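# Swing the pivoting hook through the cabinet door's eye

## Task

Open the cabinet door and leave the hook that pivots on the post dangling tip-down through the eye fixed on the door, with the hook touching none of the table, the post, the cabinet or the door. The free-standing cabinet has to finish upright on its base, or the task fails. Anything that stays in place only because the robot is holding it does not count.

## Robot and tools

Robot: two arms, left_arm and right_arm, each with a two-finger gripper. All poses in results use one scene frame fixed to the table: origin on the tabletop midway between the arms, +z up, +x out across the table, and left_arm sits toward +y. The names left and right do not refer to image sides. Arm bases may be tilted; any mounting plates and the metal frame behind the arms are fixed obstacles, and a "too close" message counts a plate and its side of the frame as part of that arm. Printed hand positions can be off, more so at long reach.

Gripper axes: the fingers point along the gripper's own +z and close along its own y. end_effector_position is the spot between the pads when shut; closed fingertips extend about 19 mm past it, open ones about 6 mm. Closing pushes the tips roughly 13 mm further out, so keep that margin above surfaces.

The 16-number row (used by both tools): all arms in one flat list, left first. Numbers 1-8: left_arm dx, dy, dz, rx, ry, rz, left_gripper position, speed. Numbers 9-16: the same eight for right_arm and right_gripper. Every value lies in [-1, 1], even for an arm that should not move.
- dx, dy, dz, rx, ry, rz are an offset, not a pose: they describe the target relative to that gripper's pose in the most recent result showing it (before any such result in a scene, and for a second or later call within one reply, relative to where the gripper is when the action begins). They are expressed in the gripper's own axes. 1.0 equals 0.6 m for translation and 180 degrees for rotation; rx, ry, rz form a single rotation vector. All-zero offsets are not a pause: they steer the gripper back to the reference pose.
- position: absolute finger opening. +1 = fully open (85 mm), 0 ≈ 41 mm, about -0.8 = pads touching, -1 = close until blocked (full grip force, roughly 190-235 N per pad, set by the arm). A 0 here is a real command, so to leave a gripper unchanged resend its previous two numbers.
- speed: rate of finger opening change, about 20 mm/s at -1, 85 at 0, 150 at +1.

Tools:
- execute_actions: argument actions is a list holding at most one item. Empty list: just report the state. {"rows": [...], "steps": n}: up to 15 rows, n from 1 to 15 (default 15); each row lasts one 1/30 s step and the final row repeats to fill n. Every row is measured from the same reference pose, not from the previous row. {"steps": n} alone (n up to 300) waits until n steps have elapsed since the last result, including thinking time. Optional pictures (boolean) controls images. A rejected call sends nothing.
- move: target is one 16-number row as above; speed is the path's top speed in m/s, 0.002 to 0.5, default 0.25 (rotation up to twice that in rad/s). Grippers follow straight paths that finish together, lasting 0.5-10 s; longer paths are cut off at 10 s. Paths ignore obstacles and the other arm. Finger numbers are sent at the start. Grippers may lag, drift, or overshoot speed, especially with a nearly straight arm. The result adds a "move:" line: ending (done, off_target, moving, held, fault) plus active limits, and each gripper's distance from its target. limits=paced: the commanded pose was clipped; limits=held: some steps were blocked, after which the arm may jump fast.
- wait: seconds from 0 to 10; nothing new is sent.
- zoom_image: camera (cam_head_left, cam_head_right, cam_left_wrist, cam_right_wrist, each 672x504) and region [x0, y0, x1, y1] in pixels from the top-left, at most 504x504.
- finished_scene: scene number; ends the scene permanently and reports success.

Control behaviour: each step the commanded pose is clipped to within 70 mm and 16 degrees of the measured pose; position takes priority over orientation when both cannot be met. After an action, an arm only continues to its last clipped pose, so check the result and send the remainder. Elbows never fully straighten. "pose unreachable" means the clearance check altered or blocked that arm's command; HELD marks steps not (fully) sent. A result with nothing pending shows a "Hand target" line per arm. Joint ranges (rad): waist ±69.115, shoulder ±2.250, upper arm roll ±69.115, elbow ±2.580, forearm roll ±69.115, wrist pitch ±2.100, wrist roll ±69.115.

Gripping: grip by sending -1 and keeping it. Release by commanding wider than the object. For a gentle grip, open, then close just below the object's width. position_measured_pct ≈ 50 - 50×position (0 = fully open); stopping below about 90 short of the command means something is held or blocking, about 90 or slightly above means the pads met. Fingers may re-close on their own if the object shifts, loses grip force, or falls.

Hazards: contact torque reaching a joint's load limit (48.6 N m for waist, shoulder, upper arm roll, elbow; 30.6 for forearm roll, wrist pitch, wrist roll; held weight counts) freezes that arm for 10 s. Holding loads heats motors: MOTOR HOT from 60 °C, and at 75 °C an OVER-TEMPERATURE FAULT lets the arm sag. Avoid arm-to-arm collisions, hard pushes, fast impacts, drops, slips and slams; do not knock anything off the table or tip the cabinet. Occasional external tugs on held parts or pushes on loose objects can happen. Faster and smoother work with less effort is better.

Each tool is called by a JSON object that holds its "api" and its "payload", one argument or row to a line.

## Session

{"api": "execute_actions", "payload": {
  "actions": []
}}

Scene clock: 0.00 s of 4360.00 s.
left_arm: end_effector_position=(+0.4762, +0.7453, +0.2597) position_measured_pct=0.0 end_effector_quat_wxyz=(+0.382, -0.024, +0.924, +0.009) | right_arm: end_effector_position=(+0.6327, -0.4644, +0.3367) position_measured_pct=0.0 end_effector_quat_wxyz=(+0.020, -0.537, +0.843, -0.026)
Joint positions: left_arm=[-1.61   0.129  0.861  2.121  2.042  0.335 -1.389] | right_arm=[-0.075  0.428 -0.089  1.24   0.718  1.307  2.277]
Joint velocities: left_arm=[-0.    -0.    -0.     0.001 -0.    -0.001  0.001] | right_arm=[ 0.    -0.     0.    -0.     0.    -0.     0.002]
Motor temperatures (°C, as the motors report them): left_arm=[35 37 30 34 38 38 40] | right_arm=[32 32 30 32 37 38 36]
Hand target (left_arm): +0.476, +0.745, +0.260; +0.382, -0.024, +0.924, +0.009
Hand target (right_arm): +0.633, -0.464, +0.337; +0.020, -0.537, +0.843, -0.026

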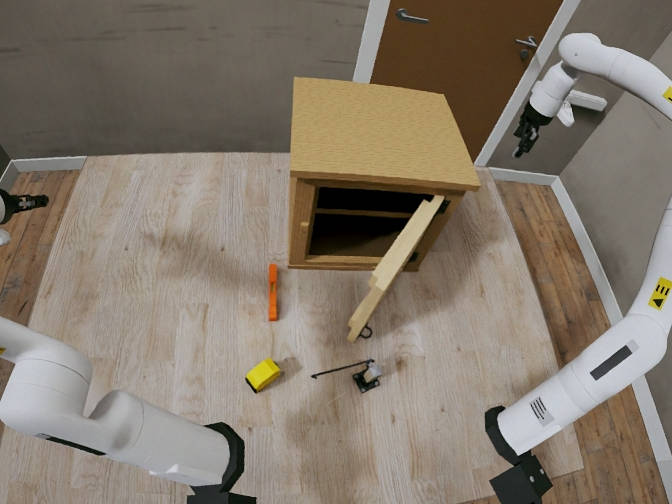

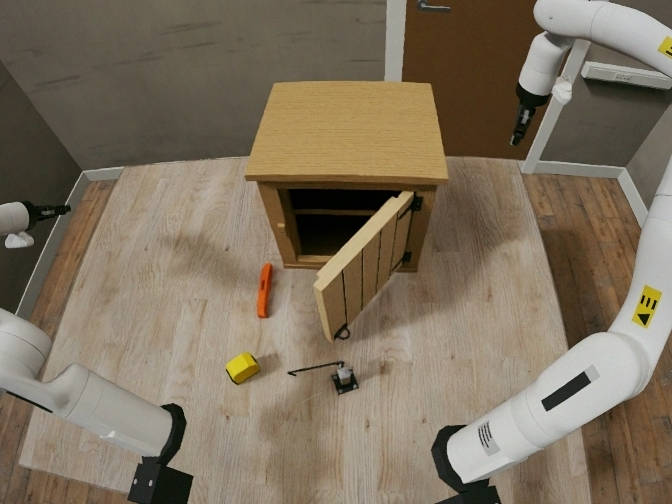

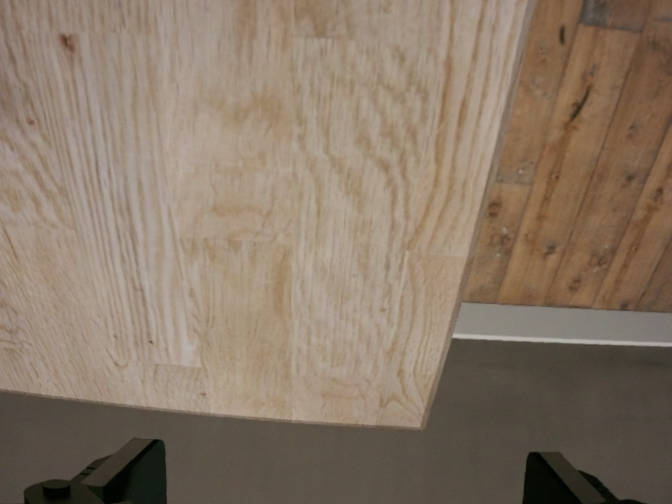

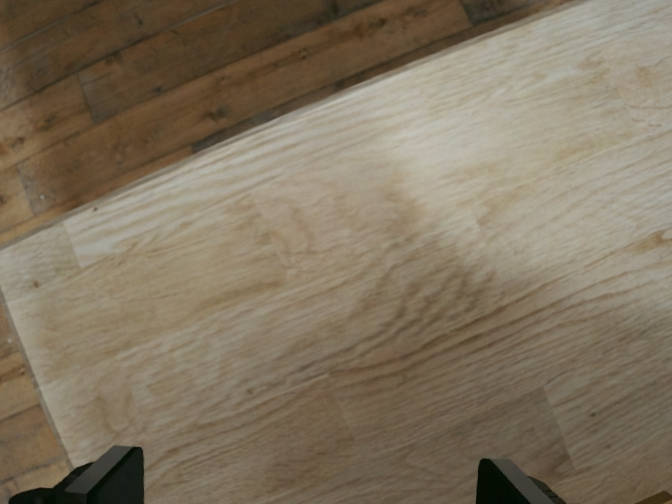

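{"api": "move", "payload": {
  "target": [0.0803,-0.9675,-0.6427,-0.2948,0.1156,-0.7124,1,0, -0.172,0.989,-0.002,-0.0152,-0.0197,-0.6387,1,0],
  "speed": 0.4
}}

Scene clock: 58.50 s of 4360.00 s.
left_arm: end_effector_position=(+0.1975, +0.1504, +0.4986) position_measured_pct=0.0 end_effector_quat_wxyz=(+0.002, +0.939, -0.345, -0.001) | right_arm: end_effector_position=(+0.1409, -0.1210, +0.2999) position_measured_pct=0.0 end_effector_quat_wxyz=(+0.000, +1.000, -0.000, +0.001)
Joint positions: left_arm=[-1.057 -1.409  1.194  1.736  3.835 -1.775  0.915] | right_arm=[-0.846  0.82  -0.621  2.179  0.853  1.117  2.392]
Joint velocities: left_arm=[-0.002 -0.002  0.002  0.001 -0.001  0.001  0.004] | right_arm=[-0.007  0.01  -0.001 -0.001  0.001 -0.001 -0.001]
Motor temperatures (°C, as the motors report them): left_arm=[35 37 30 34 38 38 40] | right_arm=[32 33 30 32 37 38 36]
Hand target (left_arm): +0.198, +0.150, +0.499; +0.001, +0.939, -0.345, -0.001
Hand target (right_arm): +0.141, -0.121, +0.300; +0.001, +1.000, +0.001, +0.001
Off the commanded pose (left_arm): 0.002 m, 0 deg.
Off the commanded pose (right_arm): 0.002 m, 0 deg.
After step 90, 51.97 s passed at rest.
move: done

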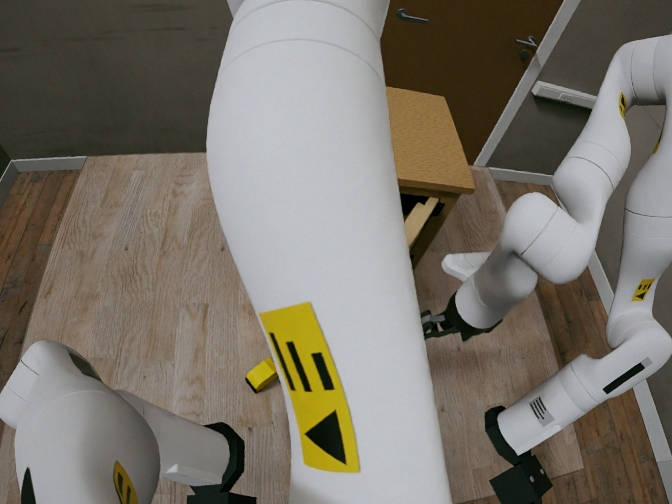

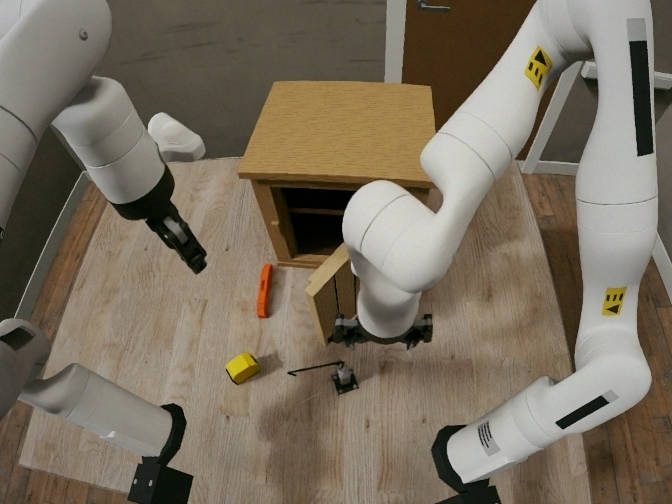

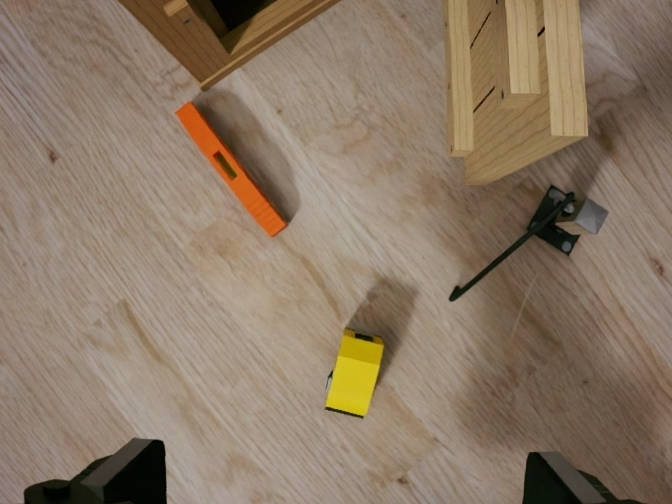

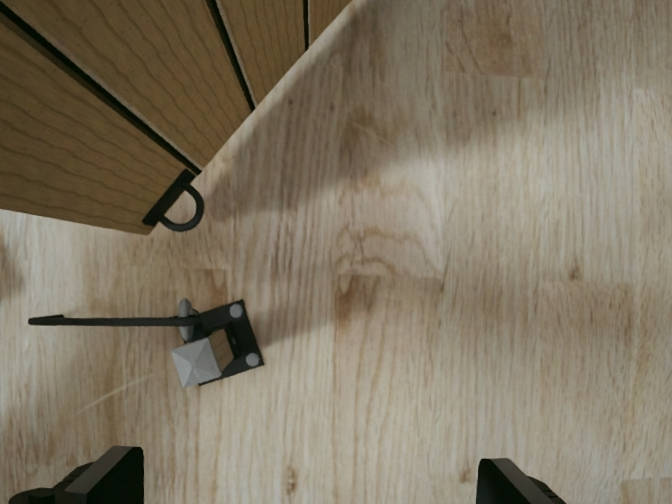

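{"api": "move", "payload": {
  "target": [0.293,0.178,0.25,0,0,0,-0.1,0, -0.033,-0.033,0.167,0.0690,0.0633,-0.5245,0.3,0],
  "speed": 0.25
}}

Scene clock: 77.00 s of 4360.00 s.
left_arm: end_effector_position=(+0.2627, -0.0442, +0.3489) position_measured_pct=54.8 end_effector_quat_wxyz=(+0.002, +0.939, -0.345, -0.001) | right_arm: end_effector_position=(+0.1208, -0.1014, +0.1999) position_measured_pct=34.9 end_effector_quat_wxyz=(-0.095, +0.669, +0.732, +0.089)
Joint positions: left_arm=[-1.328 -1.725  1.472  1.383  4.247 -1.655  1.21 ] | right_arm=[-0.676  1.061 -0.65   2.482  1.618  0.942  3.408]
Joint velocities: left_arm=[-0.004 -0.002  0.001 -0.002 -0.001  0.001  0.002] | right_arm=[ 0.002  0.001  0.002  0.    -0.    -0.     0.   ]
Motor temperatures (°C, as the motors report them): left_arm=[35 37 30 34 38 38 40] | right_arm=[32 33 30 32 37 38 36]
Hand target (left_arm): +0.263, -0.044, +0.349; +0.002, +0.939, -0.345, -0.001
Hand target (right_arm): +0.121, -0.101, +0.200; -0.095, +0.669, +0.732, +0.088
Off the commanded pose (left_arm): 0.001 m, 0 deg.
Off the commanded pose (right_arm): 0.001 m, 0 deg.
After step 90, 11.77 s passed at rest.
move: done

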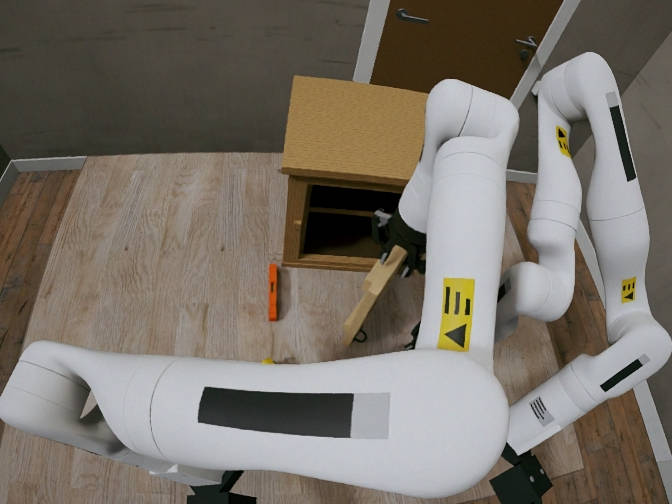

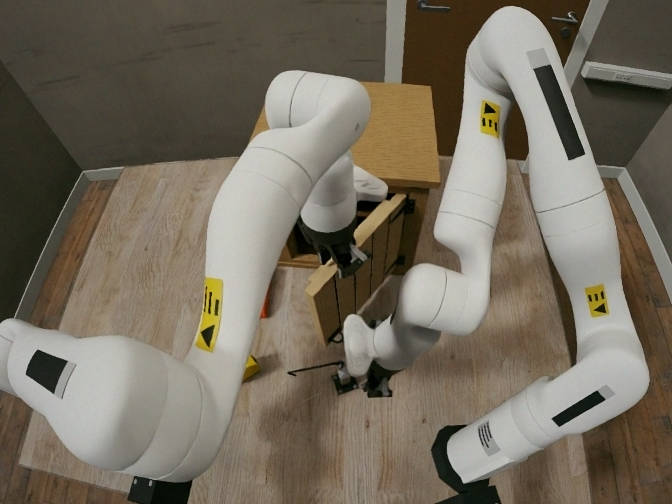

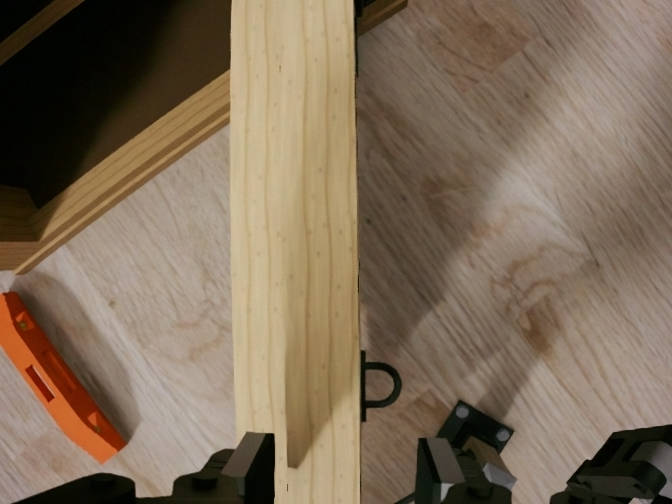

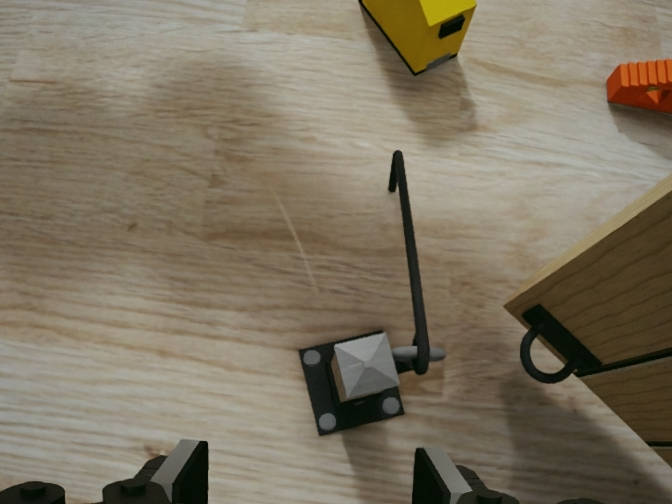

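{"api": "move", "payload": {
  "target": [0,-0.012,0.045,0,0,0,-0.1,0, 0,0,0,0,0,0,0.3,0],
  "speed": 0.05
}}

{"api": "move", "payload": {
  "target": [0.008,-0.095,0,0,0,0.06,-0.1,0, 0,0,0,0,0,0,0.3,0],
  "speed": 0.05
}}

{"api": "move", "payload": {
  "target": [0.008,-0.083,0,0,0,0.065,-0.1,0, 0,0,0,0,0,0,0.3,0],
  "speed": 0.05
}}

Scene clock: 86.53 s of 4360.00 s.
left_arm: end_effector_position=(+0.2673, -0.0395, +0.3265) position_measured_pct=54.8 end_effector_quat_wxyz=(+0.003, +0.939, -0.345, +0.001) | right_arm: end_effector_position=(+0.1208, -0.1014, +0.1999) position_measured_pct=34.9 end_effector_quat_wxyz=(-0.095, +0.669, +0.732, +0.089)
Joint positions: left_arm=[-1.331 -1.751  1.486  1.434  4.273 -1.612  1.172] | right_arm=[-0.676  1.061 -0.65   2.482  1.618  0.942  3.408]
Joint velocities: left_arm=[ 0.004  0.     0.001  0.004  0.002  0.001 -0.002] | right_arm=[-0.    -0.     0.001 -0.     0.001  0.001 -0.   ]
Motor temperatures (°C, as the motors report them): left_arm=[35 38 30 34 38 38 40] | right_arm=[32 33 30 32 37 38 36]
Hand target (left_arm): +0.267, -0.039, +0.322; +0.002, +0.939, -0.345, -0.001
Hand target (right_arm): +0.121, -0.101, +0.200; -0.095, +0.669, +0.732, +0.089
Off the commanded pose (left_arm): 0.005 m, 0 deg.
Off the commanded pose (right_arm): 0.000 m, 0 deg.
After step 90, 5.73 s passed at rest.
move: off_target (left_arm)

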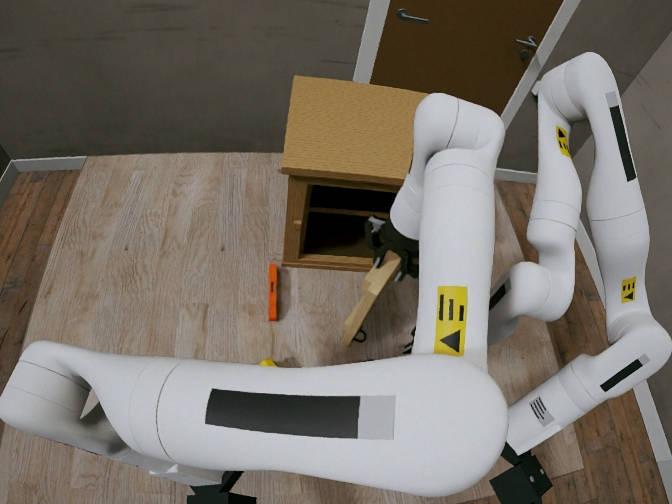

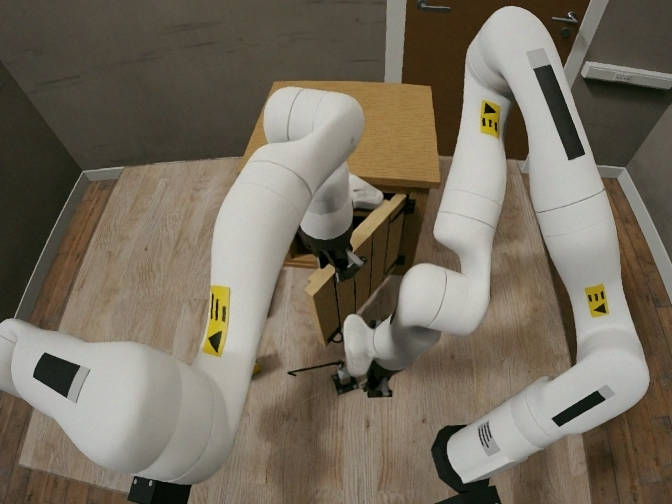

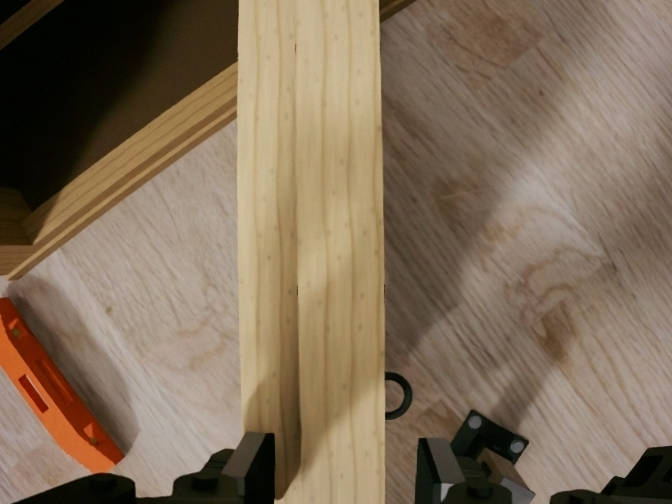

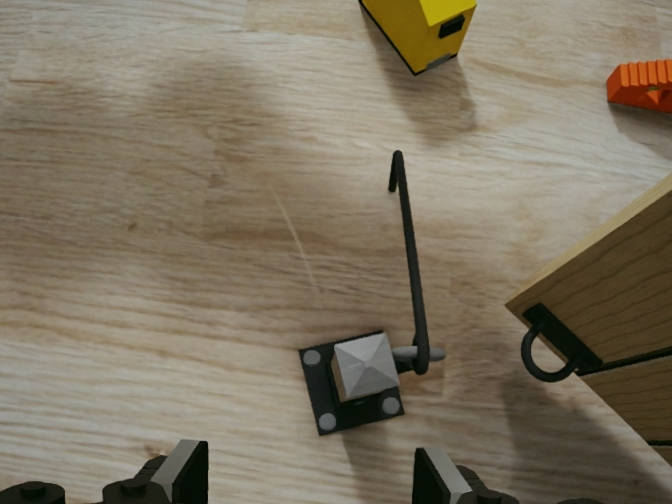

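Scene clock: 88.70 s of 4360.00 s.
left_arm: end_effector_position=(+0.3079, +0.0004, +0.3268) position_measured_pct=54.8 end_effector_quat_wxyz=(+0.004, +0.902, -0.432, +0.002) | right_arm: end_effector_position=(+0.1208, -0.1014, +0.1999) position_measured_pct=34.9 end_effector_quat_wxyz=(-0.095, +0.669, +0.732, +0.089)
Joint positions: left_arm=[-1.397 -1.694  1.48   1.492  4.22  -1.555  0.867] | right_arm=[-0.676  1.061 -0.65   2.482  1.618  0.942  3.408]
Joint velocities: left_arm=[-0.001  0.002  0.     0.003 -0.     0.002  0.001] | right_arm=[ 0.    -0.     0.001  0.    -0.     0.001 -0.002]
Motor temperatures (°C, as the motors report them): left_arm=[35 38 30 34 38 38 40] | right_arm=[32 33 30 32 37 38 36]
Hand target (left_arm): +0.308, +0.001, +0.326; +0.003, +0.902, -0.432, +0.002
Hand target (right_arm): +0.121, -0.101, +0.200; -0.095, +0.669, +0.732, +0.089
Off the commanded pose (left_arm): 0.001 m, 0 deg.
Off the commanded pose (right_arm): 0.000 m, 0 deg.
move: done

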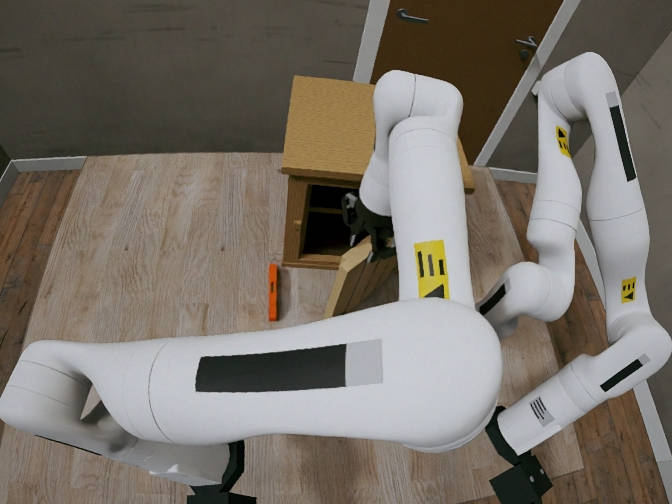

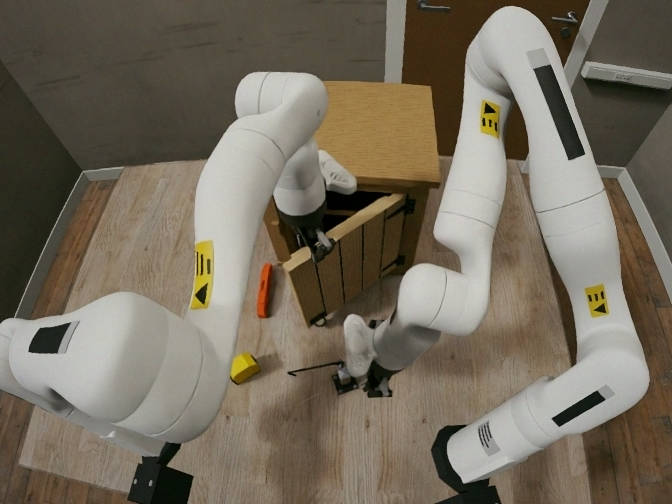

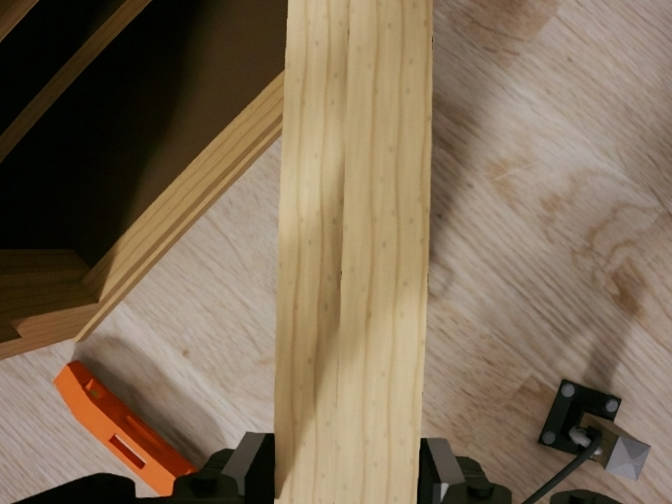

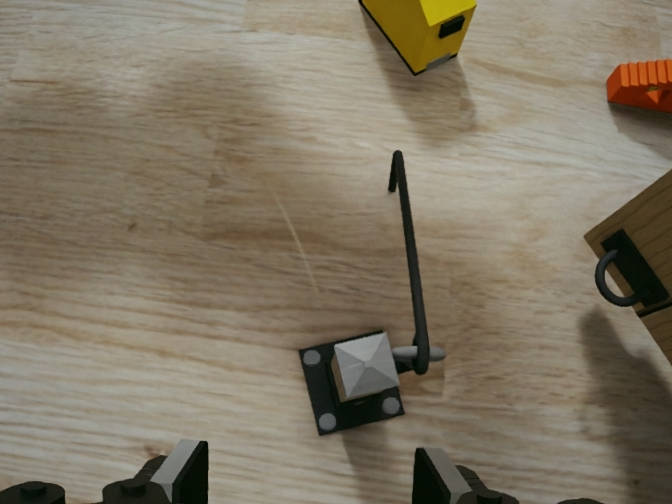

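Scene clock: 90.97 s of 4360.00 s.
left_arm: end_effector_position=(+0.3496, +0.0277, +0.3269) position_measured_pct=54.8 end_effector_quat_wxyz=(+0.003, +0.853, -0.522, +0.003) | right_arm: end_effector_position=(+0.1208, -0.1014, +0.1999) position_measured_pct=34.9 end_effector_quat_wxyz=(-0.095, +0.669, +0.732, +0.089)
Joint positions: left_arm=[-1.48  -1.637  1.484  1.483  4.173 -1.508  0.598] | right_arm=[-0.676  1.061 -0.65   2.482  1.618  0.942  3.408]
Joint velocities: left_arm=[-0.002  0.002  0.    -0.001 -0.    -0.002 -0.001] | right_arm=[-0.    -0.     0.001 -0.    -0.001 -0.001 -0.002]
Motor temperatures (°C, as the motors report them): left_arm=[35 38 30 34 38 38 40] | right_arm=[32 33 30 32 37 38 36]
Hand target (left_arm): +0.350, +0.028, +0.327; +0.003, +0.853, -0.522, +0.003
Hand target (right_arm): +0.121, -0.101, +0.200; -0.095, +0.669, +0.732, +0.089
Off the commanded pose (left_arm): 0.000 m, 0 deg.
Off the commanded pose (right_arm): 0.000 m, 0 deg.
move: done

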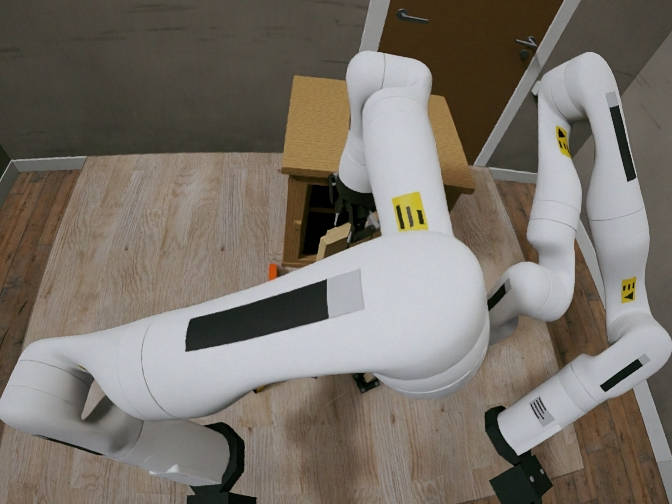

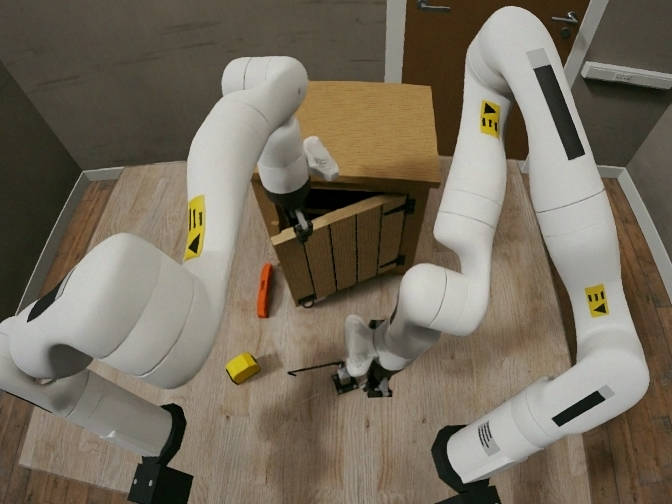

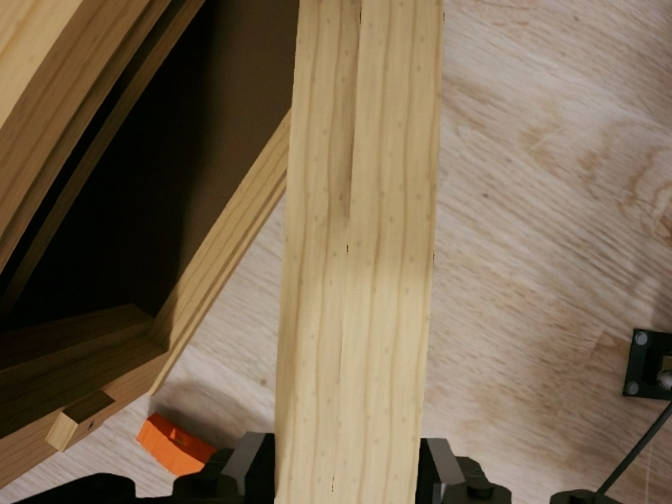

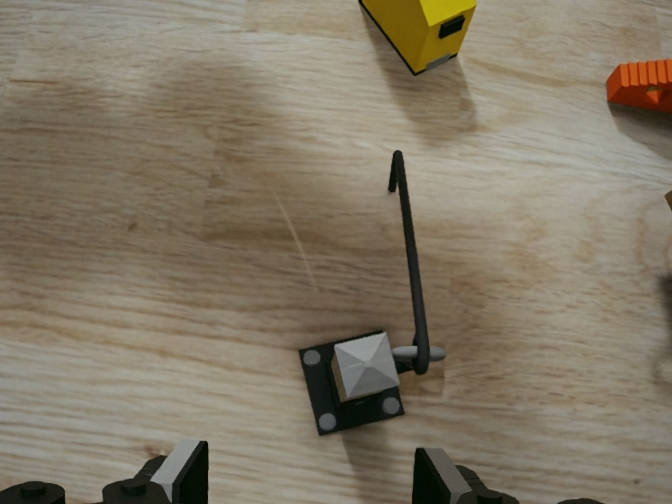

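{"api": "move", "payload": {
  "target": [0,0,-0.012,0,0,0,-0.1,0, 0.125,0.075,0.217,0,0,0,0.3,0],
  "speed": 0.15
}}

Scene clock: 102.63 s of 4360.00 s.
left_arm: end_effector_position=(+0.3495, +0.0278, +0.3341) position_measured_pct=54.8 end_effector_quat_wxyz=(+0.003, +0.853, -0.522, +0.003) | right_arm: end_effector_position=(+0.1565, +0.0085, +0.0940) position_measured_pct=34.9 end_effector_quat_wxyz=(-0.095, +0.669, +0.732, +0.089)
Joint positions: left_arm=[-1.478 -1.628  1.478  1.473  4.164 -1.52   0.604] | right_arm=[-0.581  1.357 -0.462  2.114  1.821  0.908  3.605]
Joint velocities: left_arm=[-0.     0.    -0.     0.    -0.    -0.001 -0.001] | right_arm=[-0.     0.006  0.002 -0.001 -0.    -0.001  0.   ]
Motor temperatures (°C, as the motors report them): left_arm=[35 38 30 34 38 38 40] | right_arm=[32 33 30 32 37 38 36]
Hand target (left_arm): +0.350, +0.028, +0.334; +0.003, +0.853, -0.522, +0.003
Hand target (right_arm): +0.156, +0.008, +0.094; -0.095, +0.669, +0.732, +0.089
Off the commanded pose (left_arm): 0.000 m, 0 deg.
Off the commanded pose (right_arm): 0.001 m, 0 deg.
After step 90, 7.20 s passed at rest.
move: done

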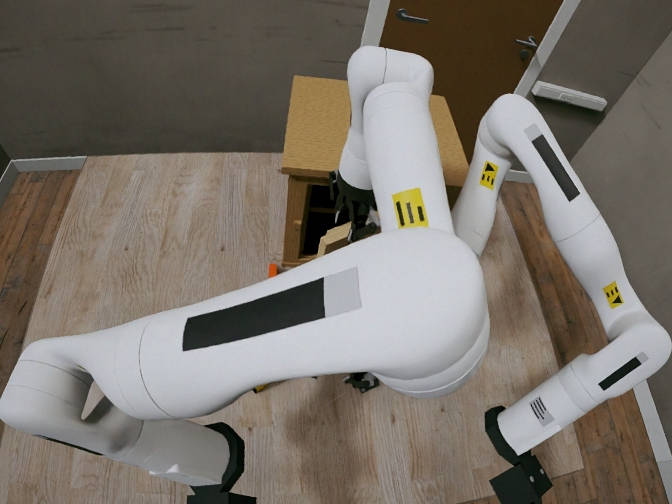

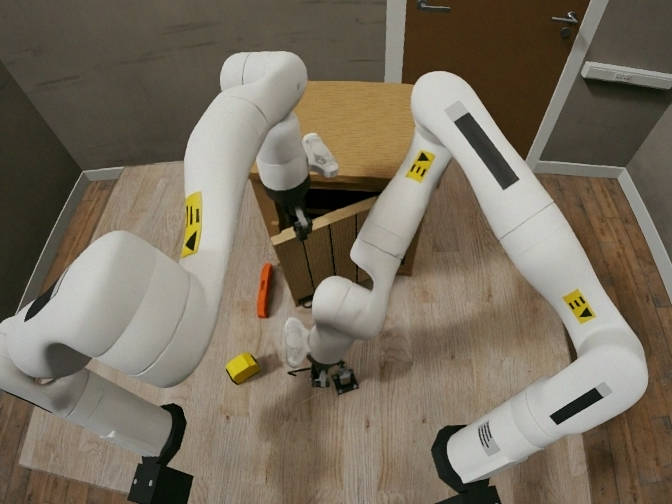

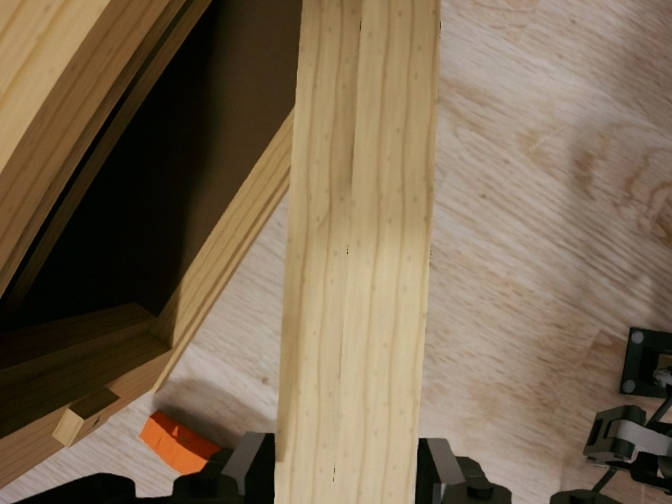

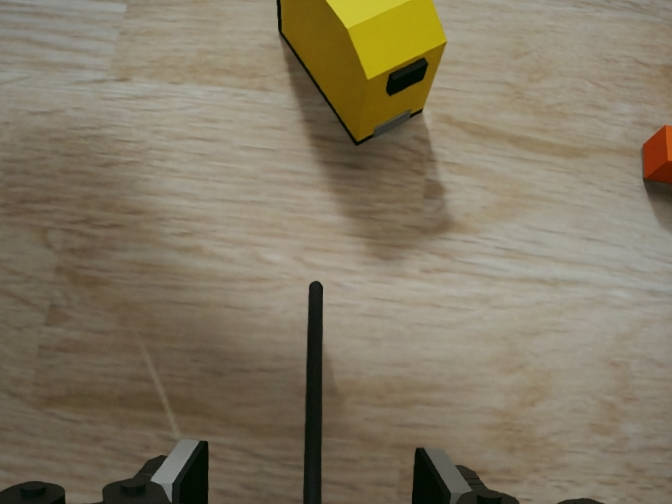

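{"api": "move", "payload": {
  "target": [0,0,0,0,0,0,-0.1,0, -0.013,0,0.075,0,0,0,-0.3,0],
  "speed": 0.06
}}

{"api": "move", "payload": {
  "target": [0,0,0,0,0,0,-0.1,0, 0,0,0,0,0,0,-0.75,-0.5]
}}

Scene clock: 109.17 s of 4360.00 s.
left_arm: end_effector_position=(+0.3495, +0.0278, +0.3341) position_measured_pct=54.8 end_effector_quat_wxyz=(+0.003, +0.853, -0.522, +0.003) | right_arm: end_effector_position=(+0.1563, +0.0127, +0.0488) position_measured_pct=65.1 end_effector_quat_wxyz=(-0.095, +0.669, +0.732, +0.089)
Joint positions: left_arm=[-1.478 -1.628  1.478  1.473  4.164 -1.52   0.604] | right_arm=[-0.536  1.453 -0.41   2.07   1.942  0.905  3.571]
Joint velocities: left_arm=[-0.     0.    -0.    -0.    -0.    -0.001 -0.001] | right_arm=[ 0.001  0.004  0.    -0.001  0.    -0.001 -0.003]
Motor temperatures (°C, as the motors report them): left_arm=[35 38 30 34 38 38 40] | right_arm=[32 33 30 32 37 38 36]
Hand target (left_arm): +0.350, +0.028, +0.334; +0.003, +0.853, -0.522, +0.003
Hand target (right_arm): +0.156, +0.013, +0.049; -0.095, +0.669, +0.732, +0.089
Off the commanded pose (left_arm): 0.000 m, 0 deg.
Off the commanded pose (right_arm): 0.000 m, 0 deg.
After step 90, 2.47 s passed at rest.
move: done

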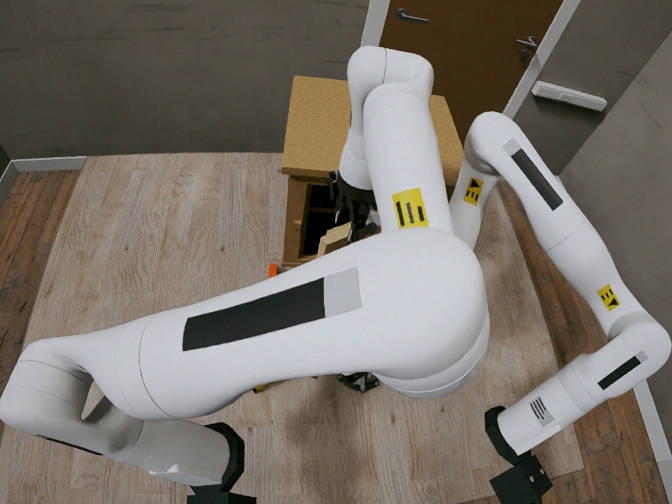

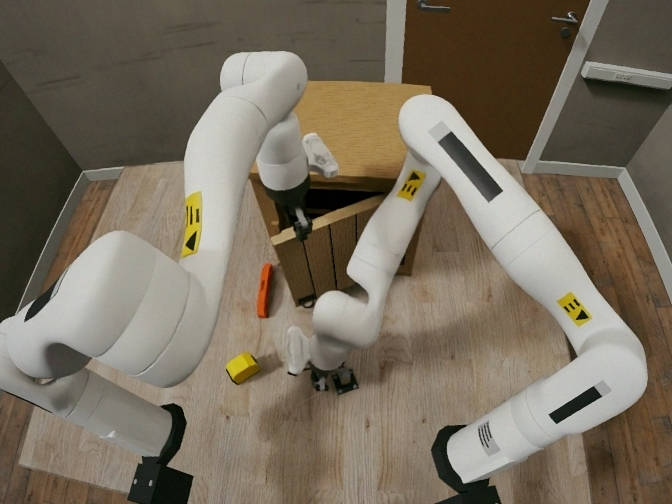

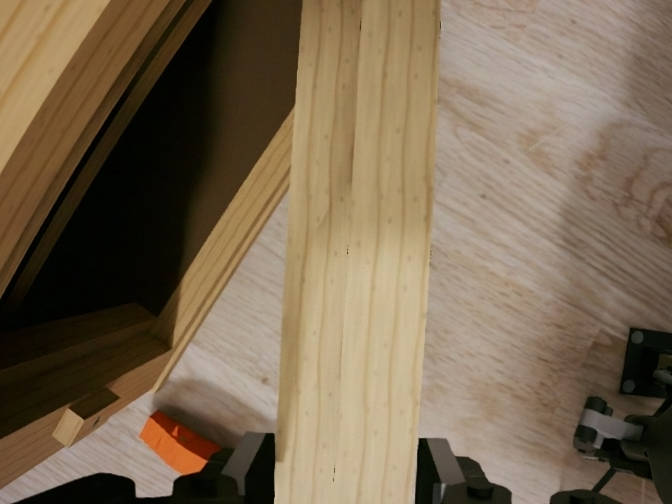

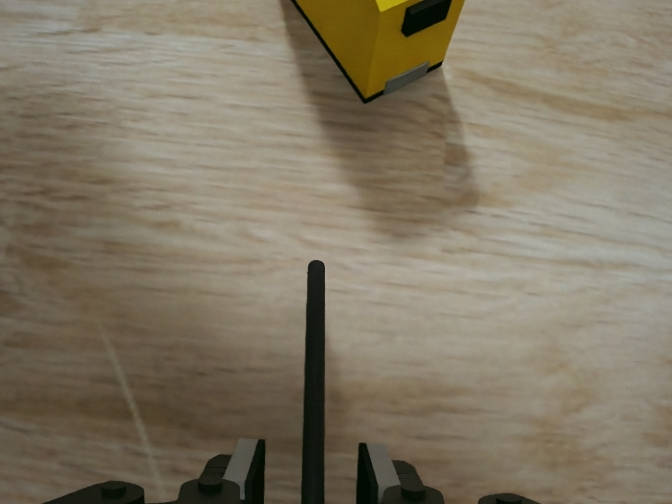

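Scene clock: 109.83 s of 4360.00 s.
left_arm: end_effector_position=(+0.3495, +0.0278, +0.3341) position_measured_pct=54.8 end_effector_quat_wxyz=(+0.003, +0.853, -0.522, +0.003) | right_arm: end_effector_position=(+0.1565, +0.0128, +0.0488) position_measured_pct=86.1 end_effector_quat_wxyz=(-0.095, +0.669, +0.732, +0.089)
Joint positions: left_arm=[-1.478 -1.628  1.478  1.473  4.164 -1.52   0.604] | right_arm=[-0.536  1.453 -0.41   2.07   1.942  0.905  3.571]
Joint velocities: left_arm=[ 0.001  0.    -0.     0.     0.    -0.002 -0.001] | right_arm=[ 0.    -0.    -0.001  0.     0.     0.    -0.001]
Motor temperatures (°C, as the motors report them): left_arm=[35 38 30 34 38 38 40] | right_arm=[32 33 30 32 37 38 36]
Hand target (left_arm): +0.350, +0.028, +0.334; +0.003, +0.853, -0.522, +0.003
Hand target (right_arm): +0.156, +0.013, +0.049; -0.095, +0.669, +0.732, +0.089
Off the commanded pose (left_arm): 0.000 m, 0 deg.
Off the commanded pose (right_arm): 0.000 m, 0 deg.
move: done

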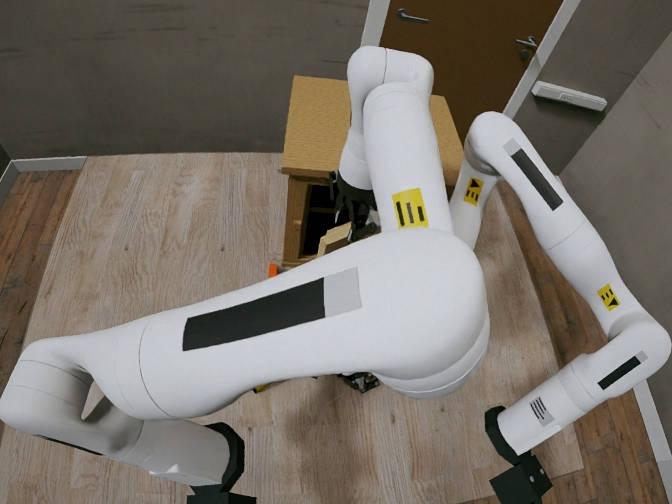

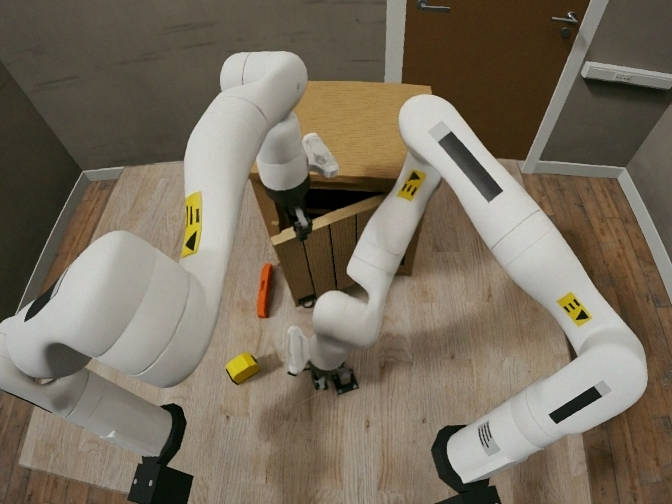

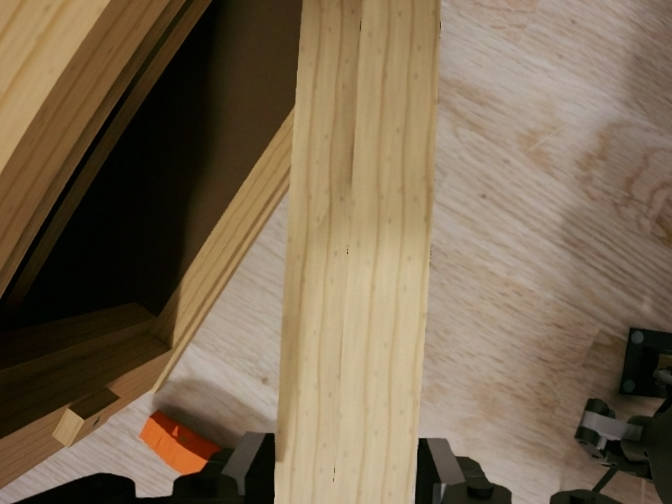

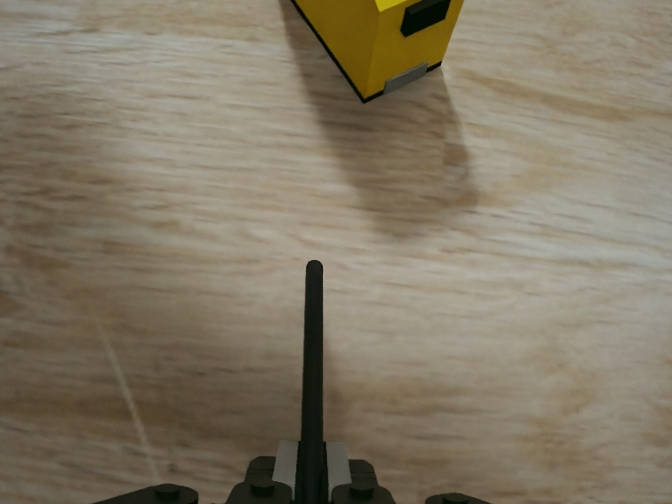

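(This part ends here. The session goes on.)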